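# Hang the picture frame level on the wall screw

## Task

Get the picture frame hanging level on the screw with nothing else supporting it, its hanger resting on the screw's shank rather than on the head. It must stay put after the robot lets go, so open the grippers and pull the arms away at the end.

## Robot and tools

Robot. Two arms, left_arm and right_arm, each with six revolute joints and a two-finger parallel gripper. Something may occasionally jerk a part you are gripping or nudge a loose object.

Frame and axes. All positions share one scene frame. The origin sits on the table surface midway between the arms, +x points out across the table, +z points up, and left_arm is on the +y side. The names left and right say nothing about where things appear in an image. The state line reports, per arm, end_effector_position in metres, end_effector_quat_wxyz, and linear (m/s) and angular (rad/s) velocity. The reported hand position can be off, more so when the arm is stretched far. The fingers extend along the gripper's +z axis and separate along its y axis. The reported point lies between the pads when closed, about 2 cm short of the fingertips. Closing pushes the tips roughly 10 mm further along +z.

Joint order. Every row and every per-joint list uses this order: waist, wrist pitch, wrist roll, shoulder, forearm roll, elbow. Rely only on this order. Joint ranges in rad: waist -6.283..6.283, shoulder -2.304..2.304, elbow -4.224..0.061, forearm roll -6.283..6.283, wrist pitch -2.164..2.164, wrist roll -6.283..6.283. True ends may differ by up to 0.010 rad either way.

The row. One flat list of 14 numbers covering both arms, each in [-1, 1], sent in full even if one arm stays still. Numbers 1-6 are left_arm joint offsets in the order above, number 7 is left_arm opening. Numbers 8-14 repeat that for right_arm. Joint numbers are offsets, not angles; 1.0 equals 2.036 rad, so 0.1 is about 0.204 rad. The opening is absolute, not an offset: +1 fully open (pad gap 0.084 m), -1 closed.

execute_actions(actions). actions is a list of actions. Each action is a list of up to 15 rows, and each row lasts one control step of 1/30 s. If an action has fewer rows, its last row is repeated until 15 steps (0.5 s) have passed. Offsets in every row of an action count from the joint angles at the start of that action, not from the previous row. For a call's first action, that start is the last reported state. If an action would send a joint more than 0.010 rad beyond a range end, that action is rejected for both arms. A malformed action, or a first action failing that check, rejects the whole call and nothing moves. A joint asked to go past its real end, outward from where it is, stops at that end, and the result may say "joint sent to its limit"; absence of that line does not prove there is room left. An empty list just returns the state and images.

move(target, speed, blocking). target is one 14-number row as above. Its joint numbers are offsets from the "Joint positions" in the most recent result showing them. Every joint follows a path reaching its goal at the same time, so the hand usually traces a curve. speed, in rad/s from 0.01 to 2 (default 0.5), caps the joint with the longest way to go. A path takes between 0.5 and 10 s; longer ones are cut off at 10 s. Paths ignore obstacles and the other arm; faster moves hit harder, and aiming beyond a contact presses harder. With blocking=false you get a result after 0.5 s while motion continues; check with wait(0), and call wait or stop before sending another move or execute_actions. The "move:" line gives the ending (done, off_target, moving, held, fault), limits=held or limits=none, and each arm's joint furthest from its goal. To keep pressing as hard as now, send the offsets from Joint positions to Joint targets.

wait(seconds): 0 to 10 s; each arm holds its last command, and a running move goes on. stop(): brakes a running move; braking needs room. Fingers are not stopped.

zoom_image(camera, region): region is [x0, y0, x1, y1] in pixels of that camera's latest image, origin at the top-left, at most 504 by 504. Cameras, all 896x504: cam_head_left, cam_head_right, cam_high, cam_low, cam_left_wrist, cam_right_wrist.

finished_scene(scene): pass the current scene number to end it once the frame hangs on its own and the grippers are clear. It cannot be reversed.

Reading results. Joint positions and Joint velocities list each arm's joints in the order above, then the pad gap in m. Joint targets show where joints are being driven now. grip_measured is the measured opening on the command scale. Step readings list arm joint angles at some steps; HELD with an arm name means part of that arm's row was held back. "joint command not followed" means a clearance check altered that arm's joint targets. Torque readings are whole drive outputs with per-arm offset, scale and noise, nonzero even in free air.

Motion limits. Joint targets move at most 3.14 rad/s, reach that in 0.16 s, and stay within 0.623 rad of the measured angle each step. If targets would put the hand over 70 mm from where it is, they are pulled back. Large offsets may need several actions; finish an incomplete one explicitly.

Gripping. To hold something, command an opening well under grip_measured; lower squeezes harder, up to about 24 N per pad for parts up to about 6 cm. Fast closing can squeeze too hard. Resending grip_measured still holds lightly.

Avoid. Knocking anything off the table fails the task. Do not drop the frame, slam it, or shove hard. Keep the arms from colliding or pressing on each other. Load limits (N m): waist 52.2, shoulder 52.2, elbow 43.5, forearm roll 23.4, wrist pitch 16.5, wrist roll 16.5, held weight included; reaching one stops the arm, backs off the joint, and holds it for 10 s. Holding loads heats motors: MOTOR HOT appears from 65 °C, and at 80 °C an OVER-TEMPERATURE FAULT brakes that arm until it cools. Faster, smoother, lower-effort work is better.

Each tool is called after "Emit:" as a command line: name --argument value for each argument, lists and objects as JSON in quotes; but a table of rows of numbers goes row by row, as --pt "numbers of a row", without its own name.

## Session

Emit:
execute_actions --actions '[]'

Scene clock: 0.00 s.
left_arm: end_effector_position=(+0.2328, +0.4678, +0.3457) grip_measured=-1.00 end_effector_quat_wxyz=(+0.106, +0.829, -0.547, +0.058) end_effector_velocity=(+0.001, -0.000, +0.000) end_effector_angular_velocity=(-0.000, -0.001, +0.001) | right_arm: end_effector_position=(-0.0110, -0.2150, +0.2273) grip_measured=+1.00 end_effector_quat_wxyz=(-0.172, +0.944, +0.079, -0.272) end_effector_velocity=(+0.000, +0.000, +0.000) end_effector_angular_velocity=(+0.000, -0.002, +0.002)
Joint names: [waist, wrist pitch, wrist roll, shoulder, forearm roll, elbow]
Joint positions: left_arm=[ 0.323 -1.122  1.696  0.582 -0.237 -0.412  0.   ] | right_arm=[ 0.51  -0.923 -0.152  0.232  0.754 -0.205  0.084]
Joint velocities: left_arm=[-0.     0.    -0.    -0.    -0.001 -0.001 -0.   ] | right_arm=[ 0.001  0.    -0.     0.001 -0.002 -0.001  0.   ]
Joint torques (N m, as the arm reports them, + toward a larger angle): no reading
Motor temperatures (°C, as the motors report them): left_arm=[27 29 32 27 30 27] | right_arm=[27 32 29 25 26 25]
Joint targets: left_arm=[0.323 -1.122 1.696 0.582 -0.237 -0.412] | right_arm=[0.510 -0.923 -0.152 0.232 0.754 -0.205]

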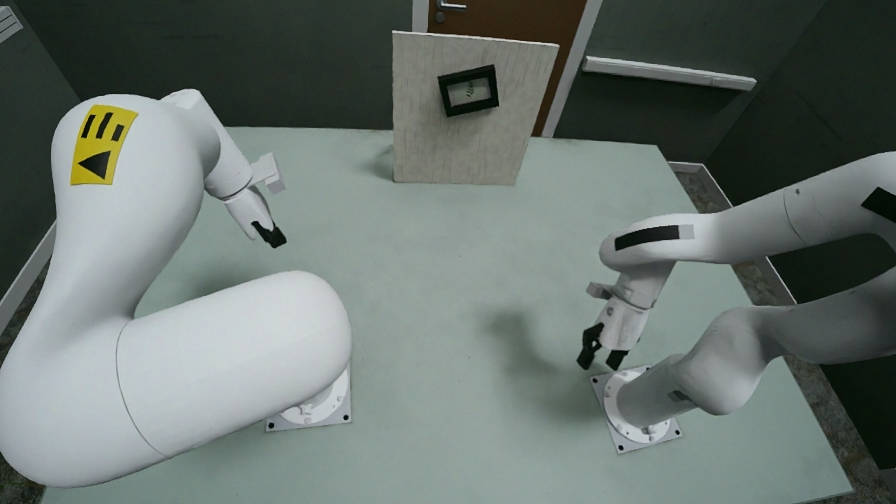

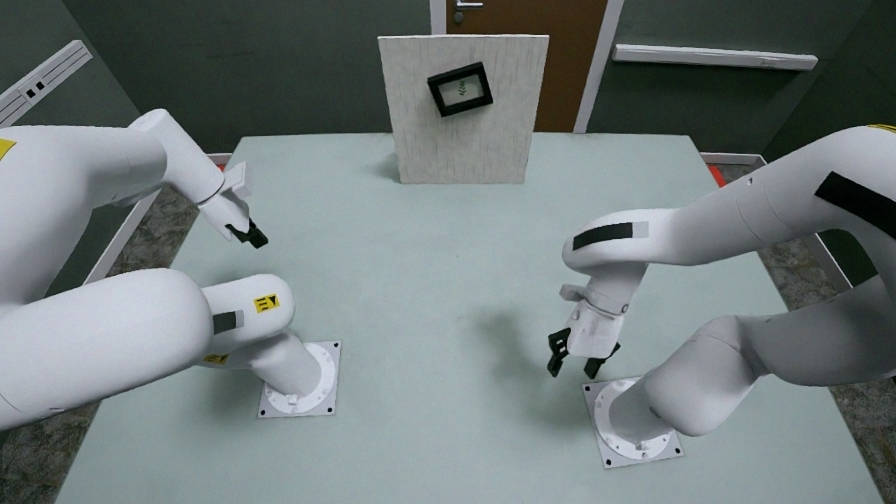

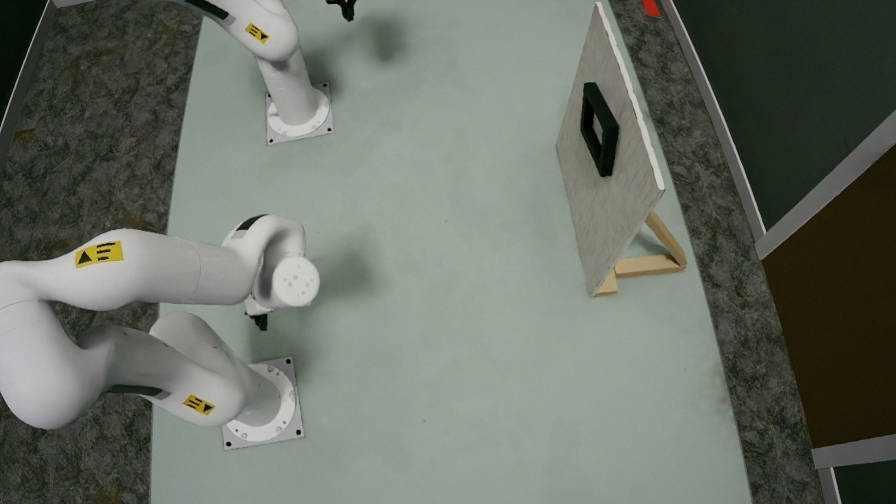

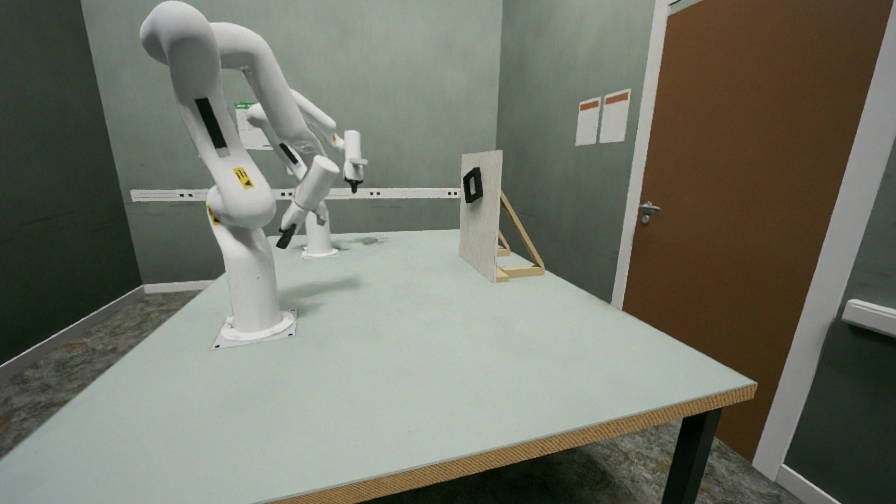

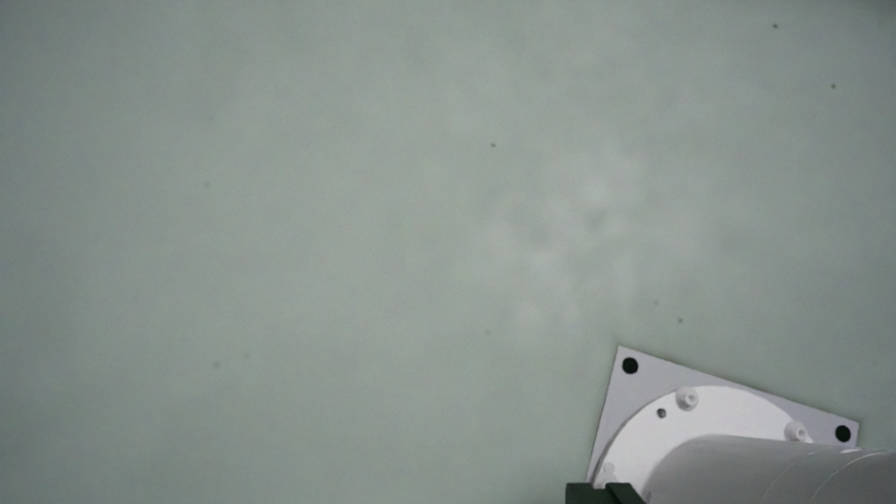

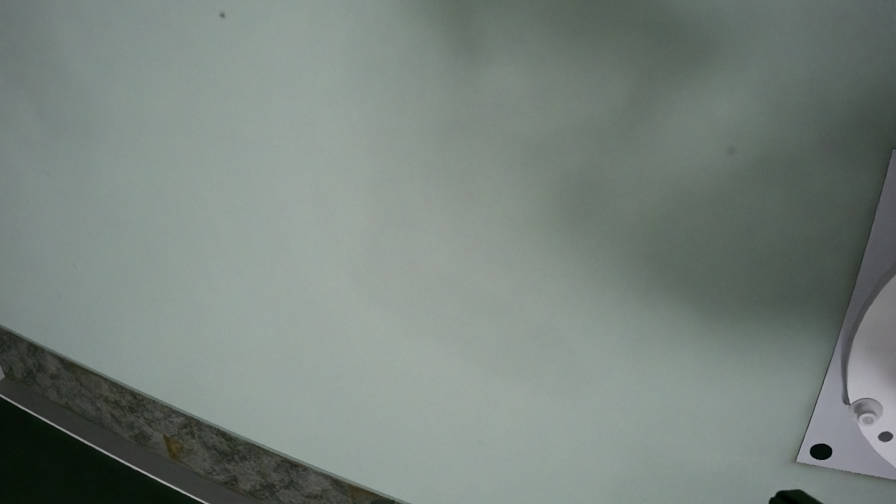

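Emit:
zoom_image --camera "cam_head_left" --region '[380, 20, 580, 190]'

Region (380, 20, 580, 190) of cam_head_left's 896x504 image, scaled by 2.520, with more detail than that image has; it fills the top 428 rows of this view, and the rest is white.

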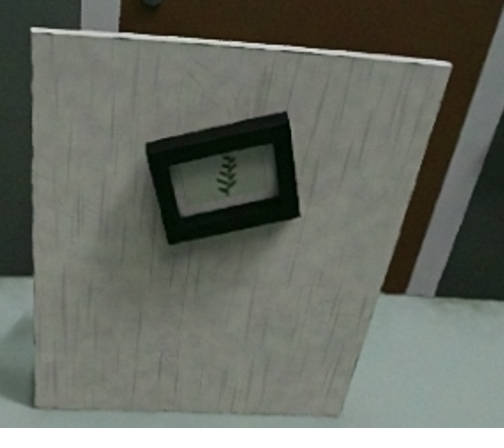

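Emit:
move --target '[0,0,0,0.1,0,0,-1,0,0,0,0,0,0,1]'

Scene clock: 1.63 s.
left_arm: end_effector_position=(+0.2324, +0.4676, +0.3857) grip_measured=-1.00 end_effector_quat_wxyz=(+0.021, +0.823, -0.556, +0.112) end_effector_velocity=(-0.000, -0.000, +0.001) end_effector_angular_velocity=(+0.001, -0.002, -0.002) | right_arm: end_effector_position=(-0.0110, -0.2150, +0.2273) grip_measured=+1.00 end_effector_quat_wxyz=(-0.172, +0.944, +0.079, -0.272) end_effector_velocity=(+0.001, +0.001, +0.001) end_effector_angular_velocity=(+0.002, -0.002, -0.001)
Joint names: [waist, wrist pitch, wrist roll, shoulder, forearm roll, elbow]
Joint positions: left_arm=[ 0.323 -1.122  1.696  0.785 -0.237 -0.412  0.   ] | right_arm=[ 0.51  -0.923 -0.152  0.232  0.754 -0.205  0.084]
Joint velocities: left_arm=[-0.001 -0.001  0.001  0.002  0.    -0.001  0.   ] | right_arm=[-0.002 -0.001 -0.001  0.001  0.    -0.002  0.   ]
Joint torques (N m, as the arm reports them, + toward a larger angle): left_arm=[ -0.4    0.02  -0.81   2.1    1.22 -20.04] | right_arm=[ -5.49  -1.05   0.16  12.45   1.64 -18.69]
Motor temperatures (°C, as the motors report them): left_arm=[27 29 32 27 30 27] | right_arm=[27 32 29 25 26 25]
Joint targets: left_arm=[0.323 -1.122 1.696 0.785 -0.237 -0.412] | right_arm=[0.510 -0.923 -0.152 0.232 0.754 -0.205]
move: done; limits=none; left_arm: farthest joint: the shoulder, 0.001 radians from its target (0.204 radians at the start); right_arm: farthest joint: the waist, 0.000 radians from its target (0.000 radians at the start)

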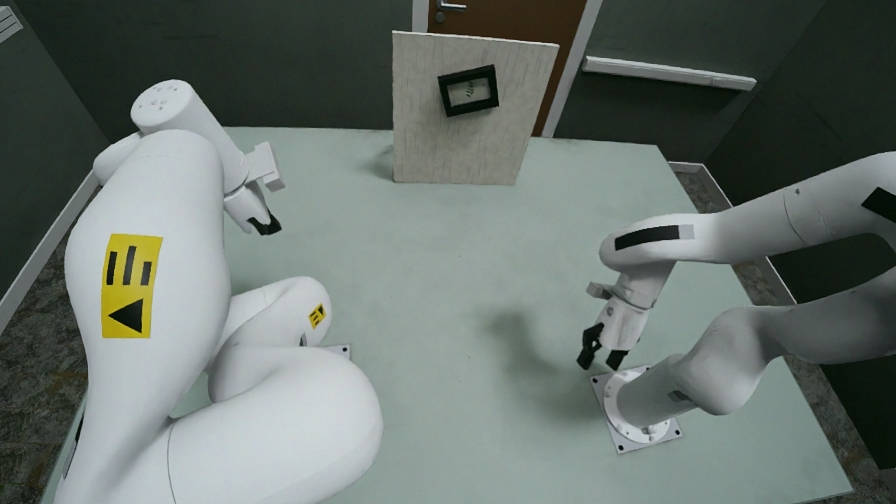

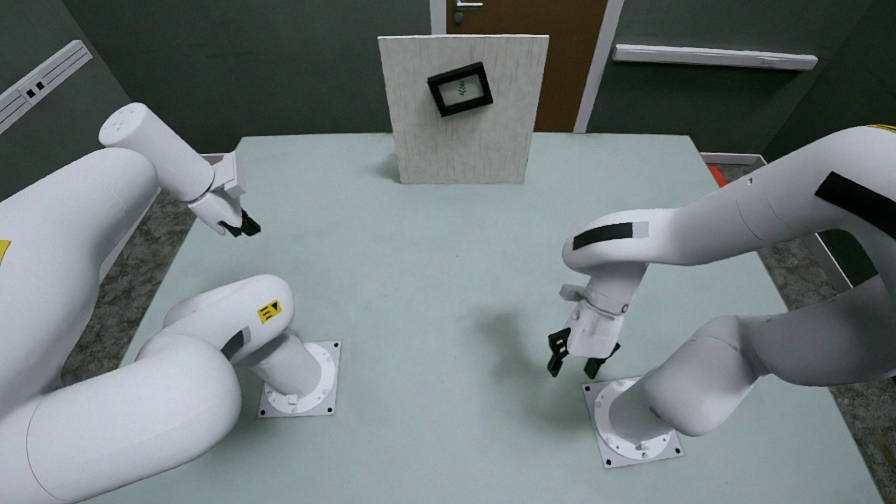

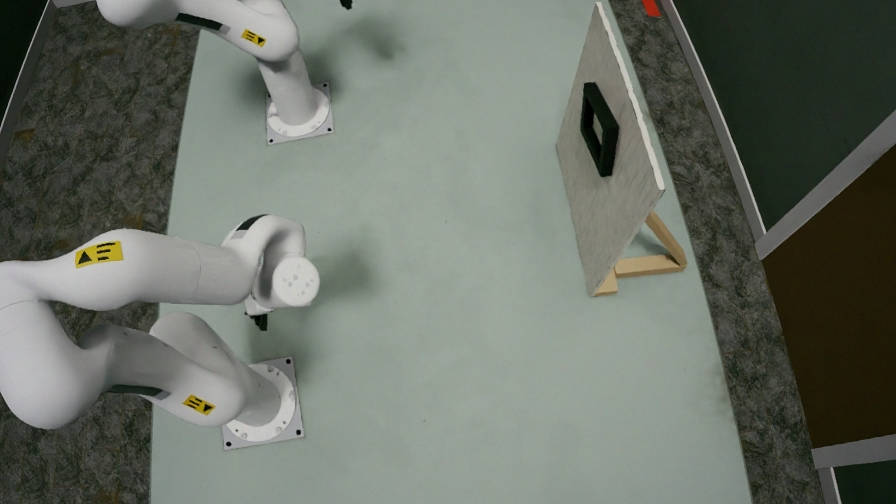

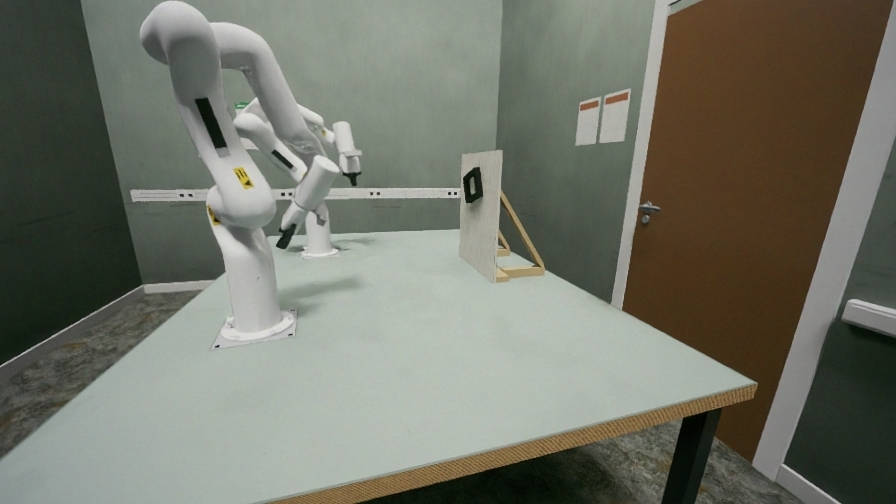

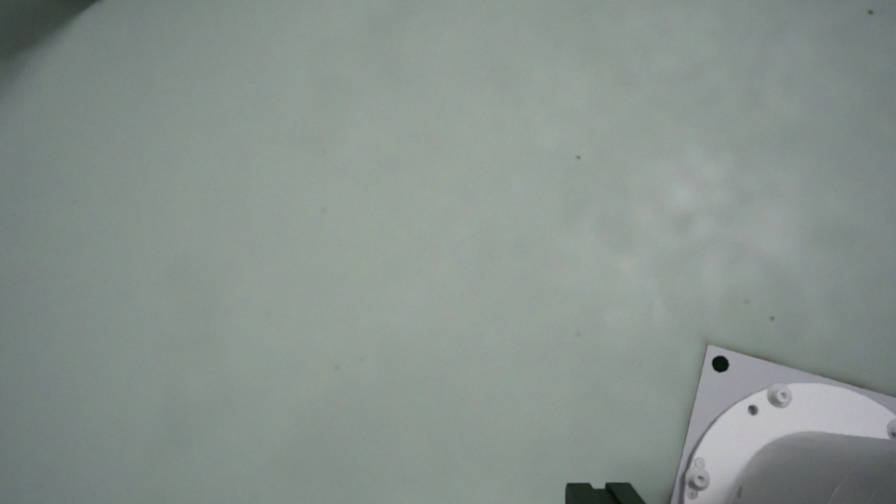

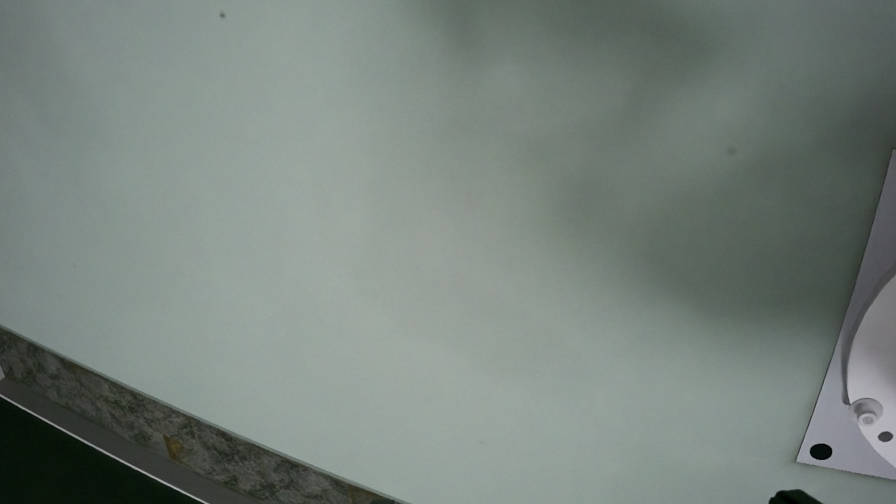

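Emit:
move --target '[0,0,0,0,0,-0.4,-1,0,0,0,0,0,0,1]'

Scene clock: 4.07 s.
left_arm: end_effector_position=(+0.2665, +0.4825, +0.8080) grip_measured=-1.00 end_effector_quat_wxyz=(-0.313, +0.719, -0.536, +0.313) end_effector_velocity=(-0.001, +0.000, +0.002) end_effector_angular_velocity=(+0.005, -0.004, -0.000) | right_arm: end_effector_position=(-0.0110, -0.2150, +0.2273) grip_measured=+1.00 end_effector_quat_wxyz=(-0.172, +0.944, +0.079, -0.272) end_effector_velocity=(-0.000, +0.000, -0.000) end_effector_angular_velocity=(-0.001, +0.001, -0.000)
Joint names: [waist, wrist pitch, wrist roll, shoulder, forearm roll, elbow]
Joint positions: left_arm=[ 0.323 -1.122  1.696  0.785 -0.237 -1.225  0.   ] | right_arm=[ 0.51  -0.923 -0.152  0.232  0.754 -0.205  0.084]
Joint velocities: left_arm=[ 0.     0.001  0.002  0.001  0.001 -0.004  0.   ] | right_arm=[ 0.001  0.001  0.001 -0.001  0.    -0.     0.   ]
Joint torques (N m, as the arm reports them, + toward a larger angle): left_arm=[  0.     1.02  -0.94  -2.35   0.81 -13.53] | right_arm=[ -6.01  -1.09   0.1   12.58   1.85 -18.61]
Motor temperatures (°C, as the motors report them): left_arm=[27 29 32 27 30 27] | right_arm=[27 32 29 25 26 25]
Joint targets: left_arm=[0.323 -1.122 1.696 0.785 -0.237 -1.226] | right_arm=[0.510 -0.923 -0.152 0.232 0.754 -0.205]
move: done; limits=none; left_arm: farthest joint: the elbow, 0.001 radians from its target (0.815 radians at the start); right_arm: farthest joint: the waist, 0.000 radians from its target (0.000 radians at the start)

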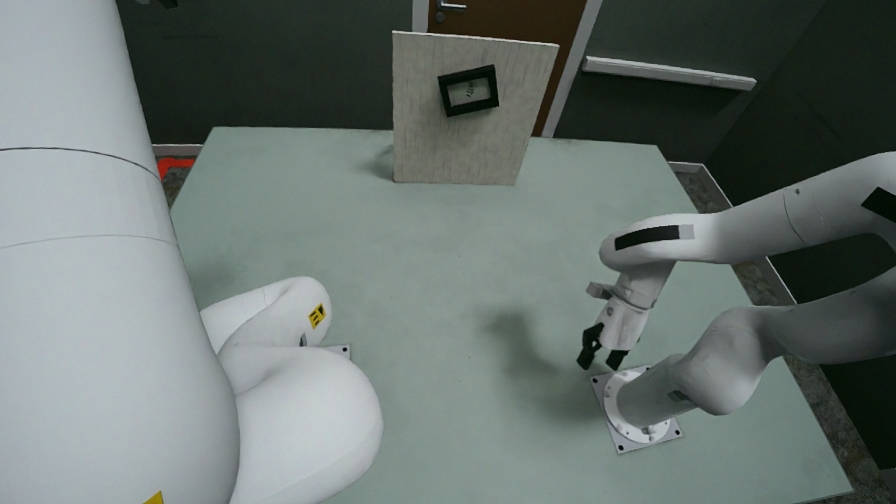

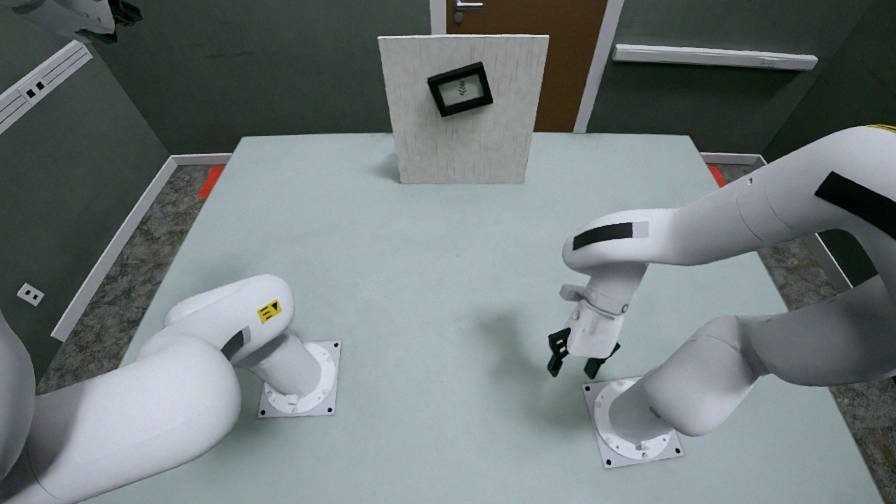

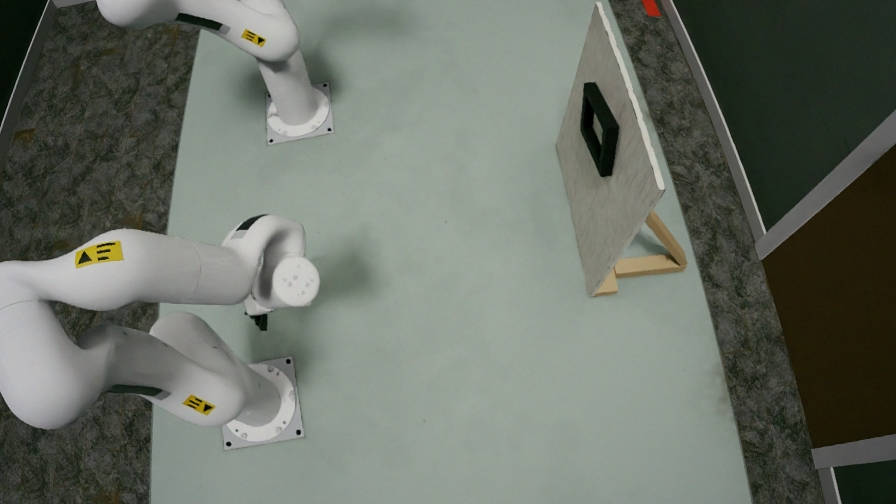

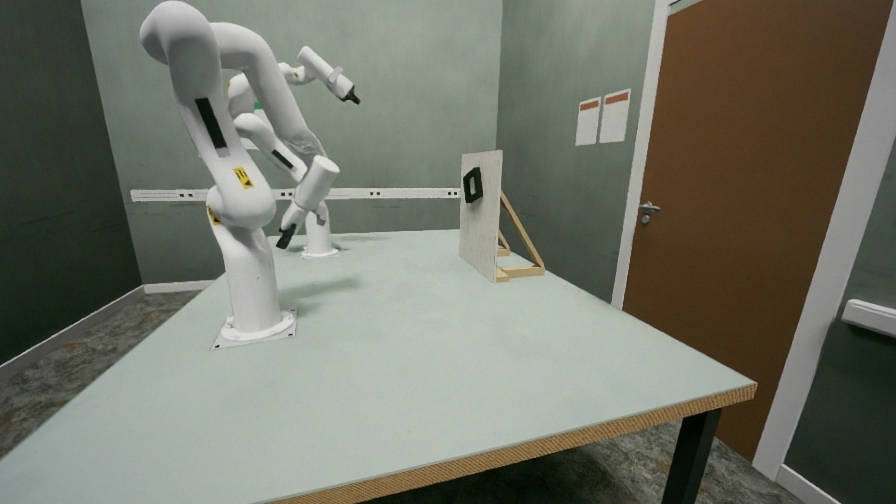

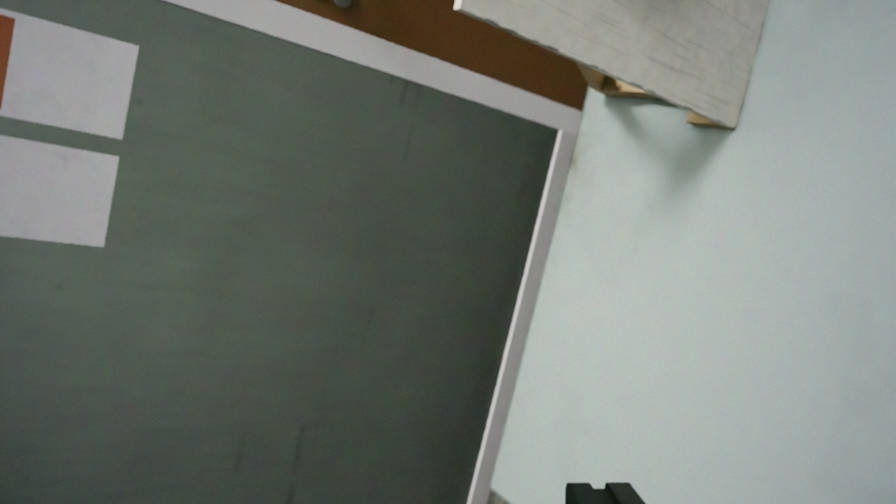

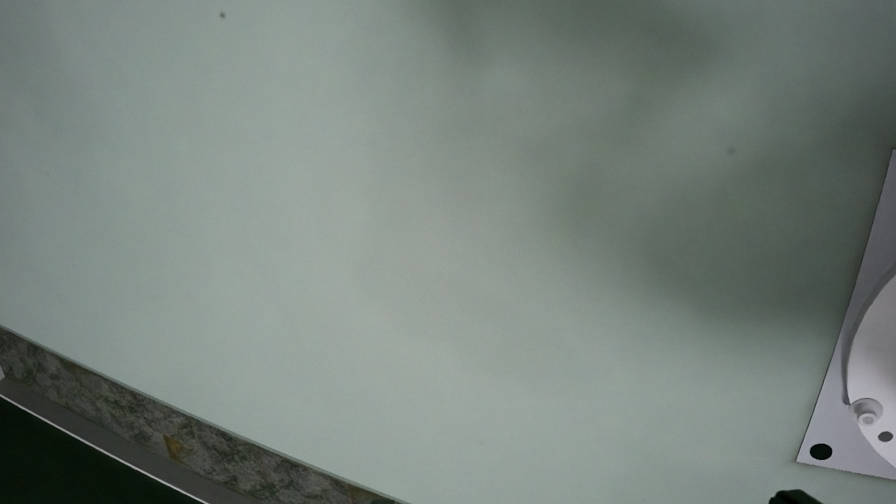

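Emit:
move --target '[-0.365,0,0,-0.774,0,-0.322,-1,0,0,0,0,0,0,1]' --speed 0.6

Scene clock: 8.13 s.
left_arm: end_effector_position=(+0.6959, +0.1543, +0.3359) grip_measured=-1.00 end_effector_quat_wxyz=(-0.092, -0.571, +0.814, -0.055) end_effector_velocity=(-0.002, -0.001, -0.007) end_effector_angular_velocity=(+0.005, +0.010, -0.005) | right_arm: end_effector_position=(-0.0110, -0.2150, +0.2273) grip_measured=+1.00 end_effector_quat_wxyz=(-0.172, +0.944, +0.079, -0.272) end_effector_velocity=(-0.001, -0.000, -0.000) end_effector_angular_velocity=(-0.001, +0.001, +0.002)
Joint names: [waist, wrist pitch, wrist roll, shoulder, forearm roll, elbow]
Joint positions: left_arm=[-0.419 -1.122  1.696 -0.79  -0.237 -1.881  0.   ] | right_arm=[ 0.51  -0.923 -0.152  0.232  0.754 -0.205  0.084]
Joint velocities: left_arm=[-0.003 -0.     0.    -0.007  0.002  0.004  0.   ] | right_arm=[ 0.001 -0.    -0.     0.001 -0.     0.002  0.   ]
Joint torques (N m, as the arm reports them, + toward a larger angle): left_arm=[  0.15  -0.05  -0.86  38.91   1.08 -19.83] | right_arm=[ -5.3   -1.09   0.18  12.4    1.72 -18.87]
Motor temperatures (°C, as the motors report them): left_arm=[27 29 32 27 30 27] | right_arm=[27 32 29 25 26 25]
Joint targets: left_arm=[-0.420 -1.122 1.696 -0.791 -0.237 -1.880] | right_arm=[0.510 -0.923 -0.152 0.232 0.754 -0.205]
move: done; limits=none; left_arm: farthest joint: the waist, 0.001 radians from its target (0.743 radians at the start); right_arm: farthest joint: the waist, 0.000 radians from its target (0.000 radians at the start)

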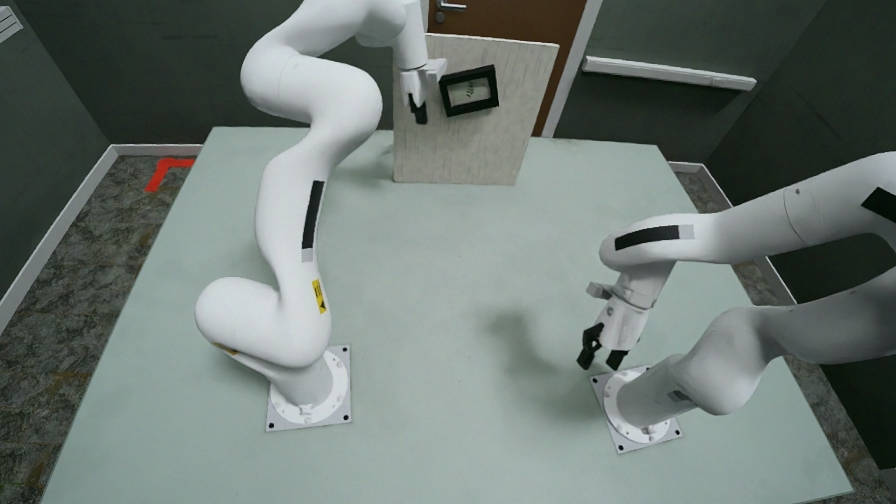

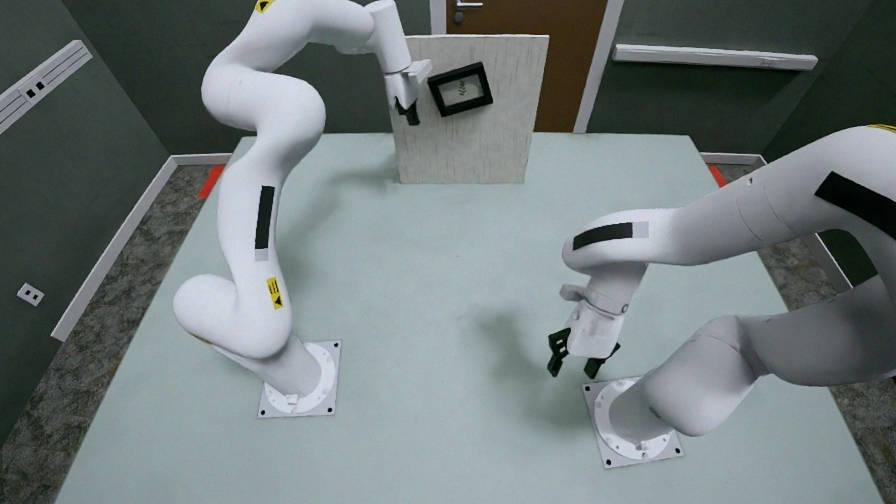

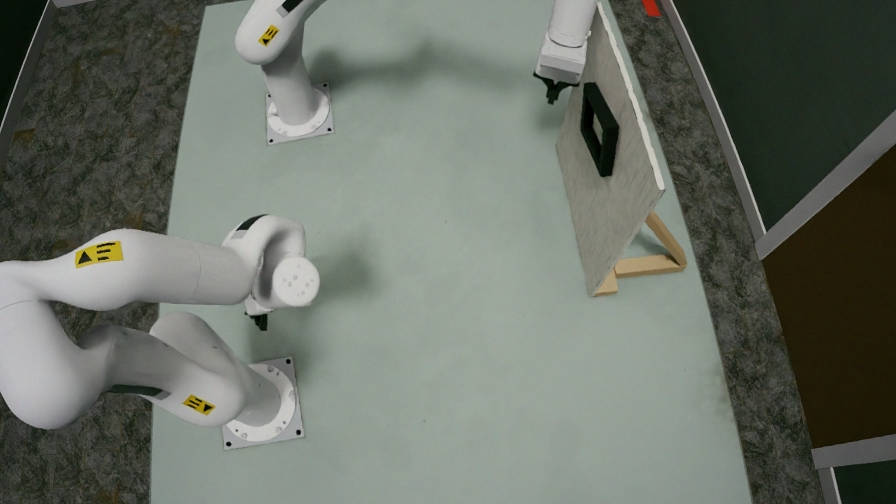

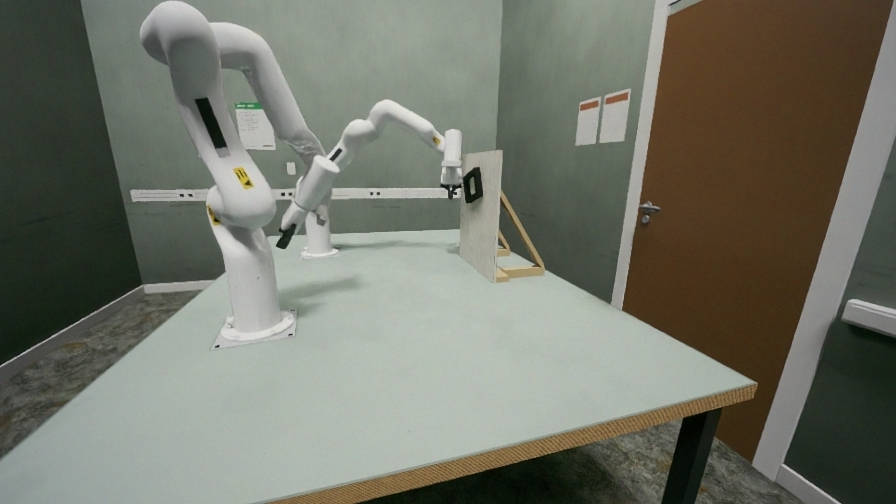

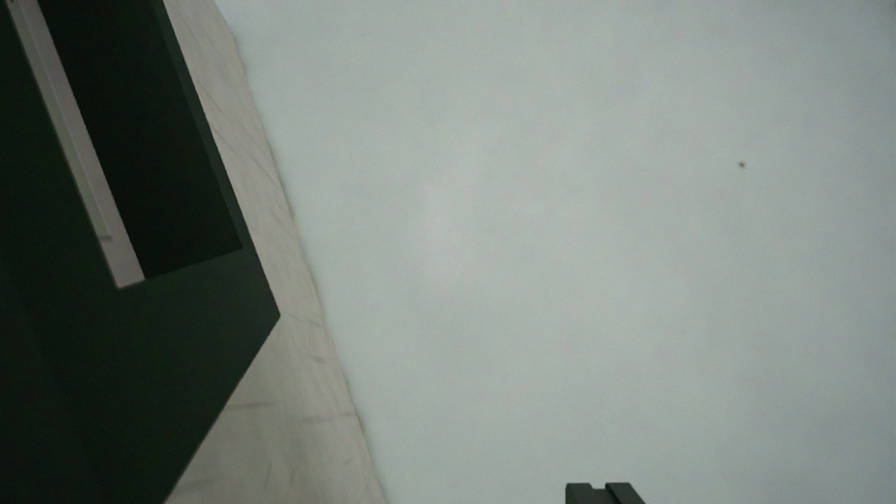

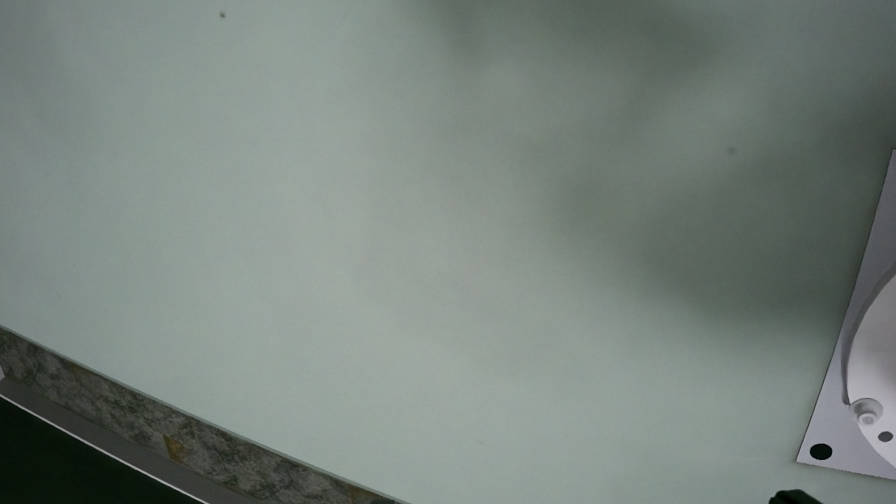

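Emit:
zoom_image --camera "cam_high" --region '[480, 0, 700, 220]'

Region (480, 0, 700, 220) of cam_high's 896x504 image, scaled by 2.291, with more detail than that image has.

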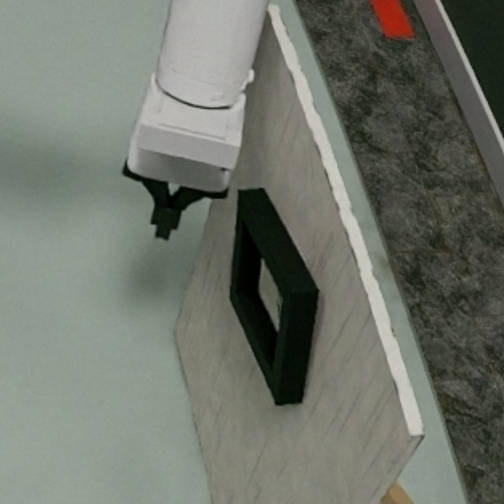

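Emit:
move --target '[0,0.15,0,0,0,0,-1,0,0,0,0,0,0,1]'

Scene clock: 19.43 s.
left_arm: end_effector_position=(+0.7145, +0.1496, +0.3348) grip_measured=-1.00 end_effector_quat_wxyz=(-0.064, -0.575, +0.811, -0.085) end_effector_velocity=(+0.000, +0.001, -0.000) end_effector_angular_velocity=(+0.001, -0.001, +0.001) | right_arm: end_effector_position=(-0.0110, -0.2150, +0.2273) grip_measured=+1.00 end_effector_quat_wxyz=(-0.172, +0.944, +0.079, -0.272) end_effector_velocity=(-0.001, -0.001, -0.001) end_effector_angular_velocity=(-0.003, +0.003, -0.001)
Joint names: [waist, wrist pitch, wrist roll, shoulder, forearm roll, elbow]
Joint positions: left_arm=[-0.42  -1.037  1.694 -0.789 -0.237 -1.876  0.   ] | right_arm=[ 0.51  -0.923 -0.152  0.232  0.754 -0.205  0.084]
Joint velocities: left_arm=[ 0.001  0.    -0.001 -0.     0.002 -0.     0.   ] | right_arm=[-0.    -0.     0.001 -0.001 -0.     0.002  0.   ]
Joint torques (N m, as the arm reports them, + toward a larger angle): left_arm=[ -0.02  -0.05  -0.76  39.37   1.08 -20.32] | right_arm=[ -6.34  -1.03   0.12  11.95   1.79 -19.05]
Motor temperatures (°C, as the motors report them): left_arm=[27 29 32 27 30 28] | right_arm=[27 32 29 25 26 25]
Joint targets: left_arm=[-0.420 -1.037 1.694 -0.789 -0.237 -1.876] | right_arm=[0.510 -0.923 -0.152 0.232 0.754 -0.205]
TORQUE FAULT: the external load on the wrist pitch of the left arm reached its load limit, and that arm stopped for 10 seconds. That time counts as 18 of the actions that you can send in this scene. A torque fault stops only its own arm. That arm's remaining commands of this call were not run. The wrist pitch of that arm moved back by up to 3 degrees. That arm holds there, with its grip as last carried out, and accepts commands again: back off and push less far. That arm stops again, at the same cost, whenever a joint's load reaches its limit.
move: fault (left_arm); limits=none; left_arm: farthest joint: the wrist pitch, 0.220 radians from its target (0.305 radians at the start); right_arm: farthest joint: the waist, 0.000 radians from its target (0.000 radians at the start)

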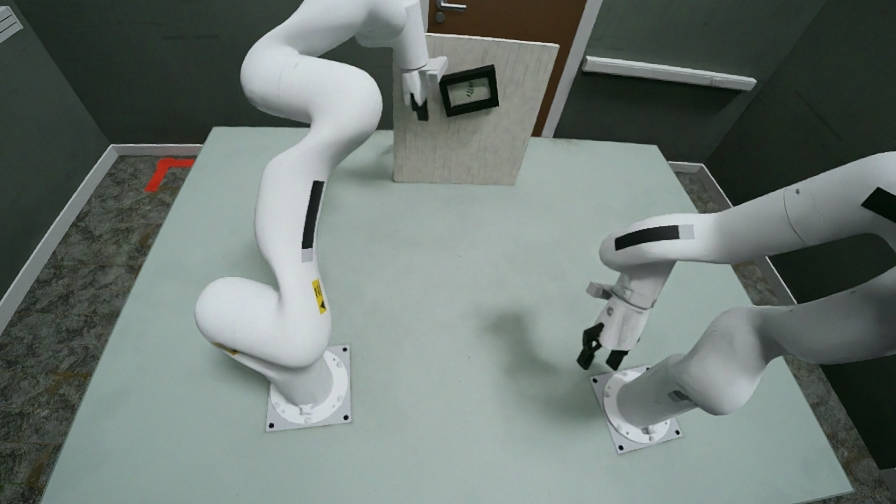

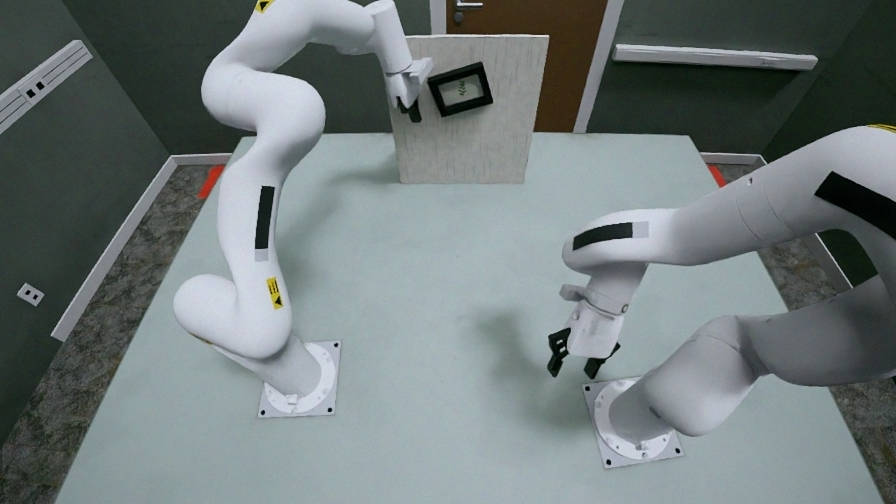

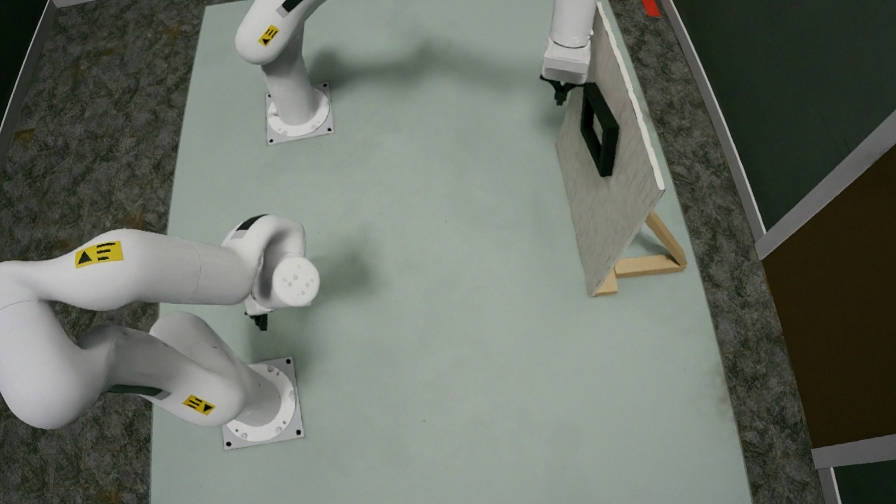

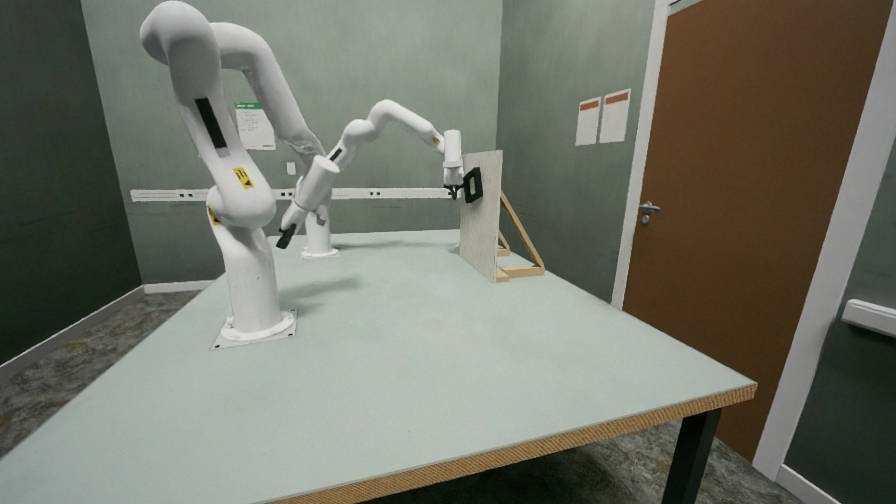

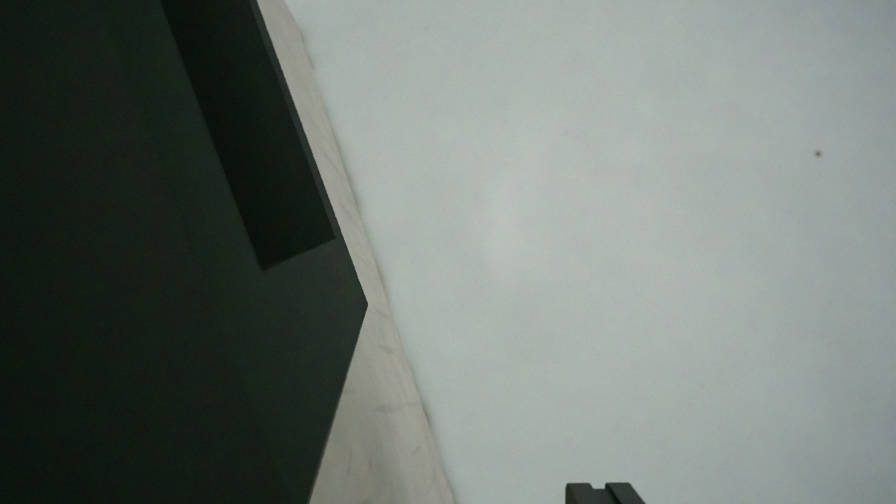

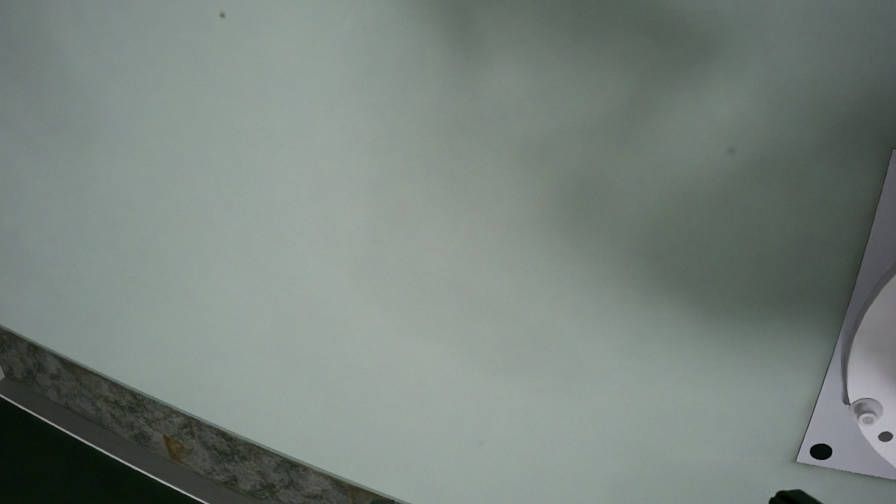

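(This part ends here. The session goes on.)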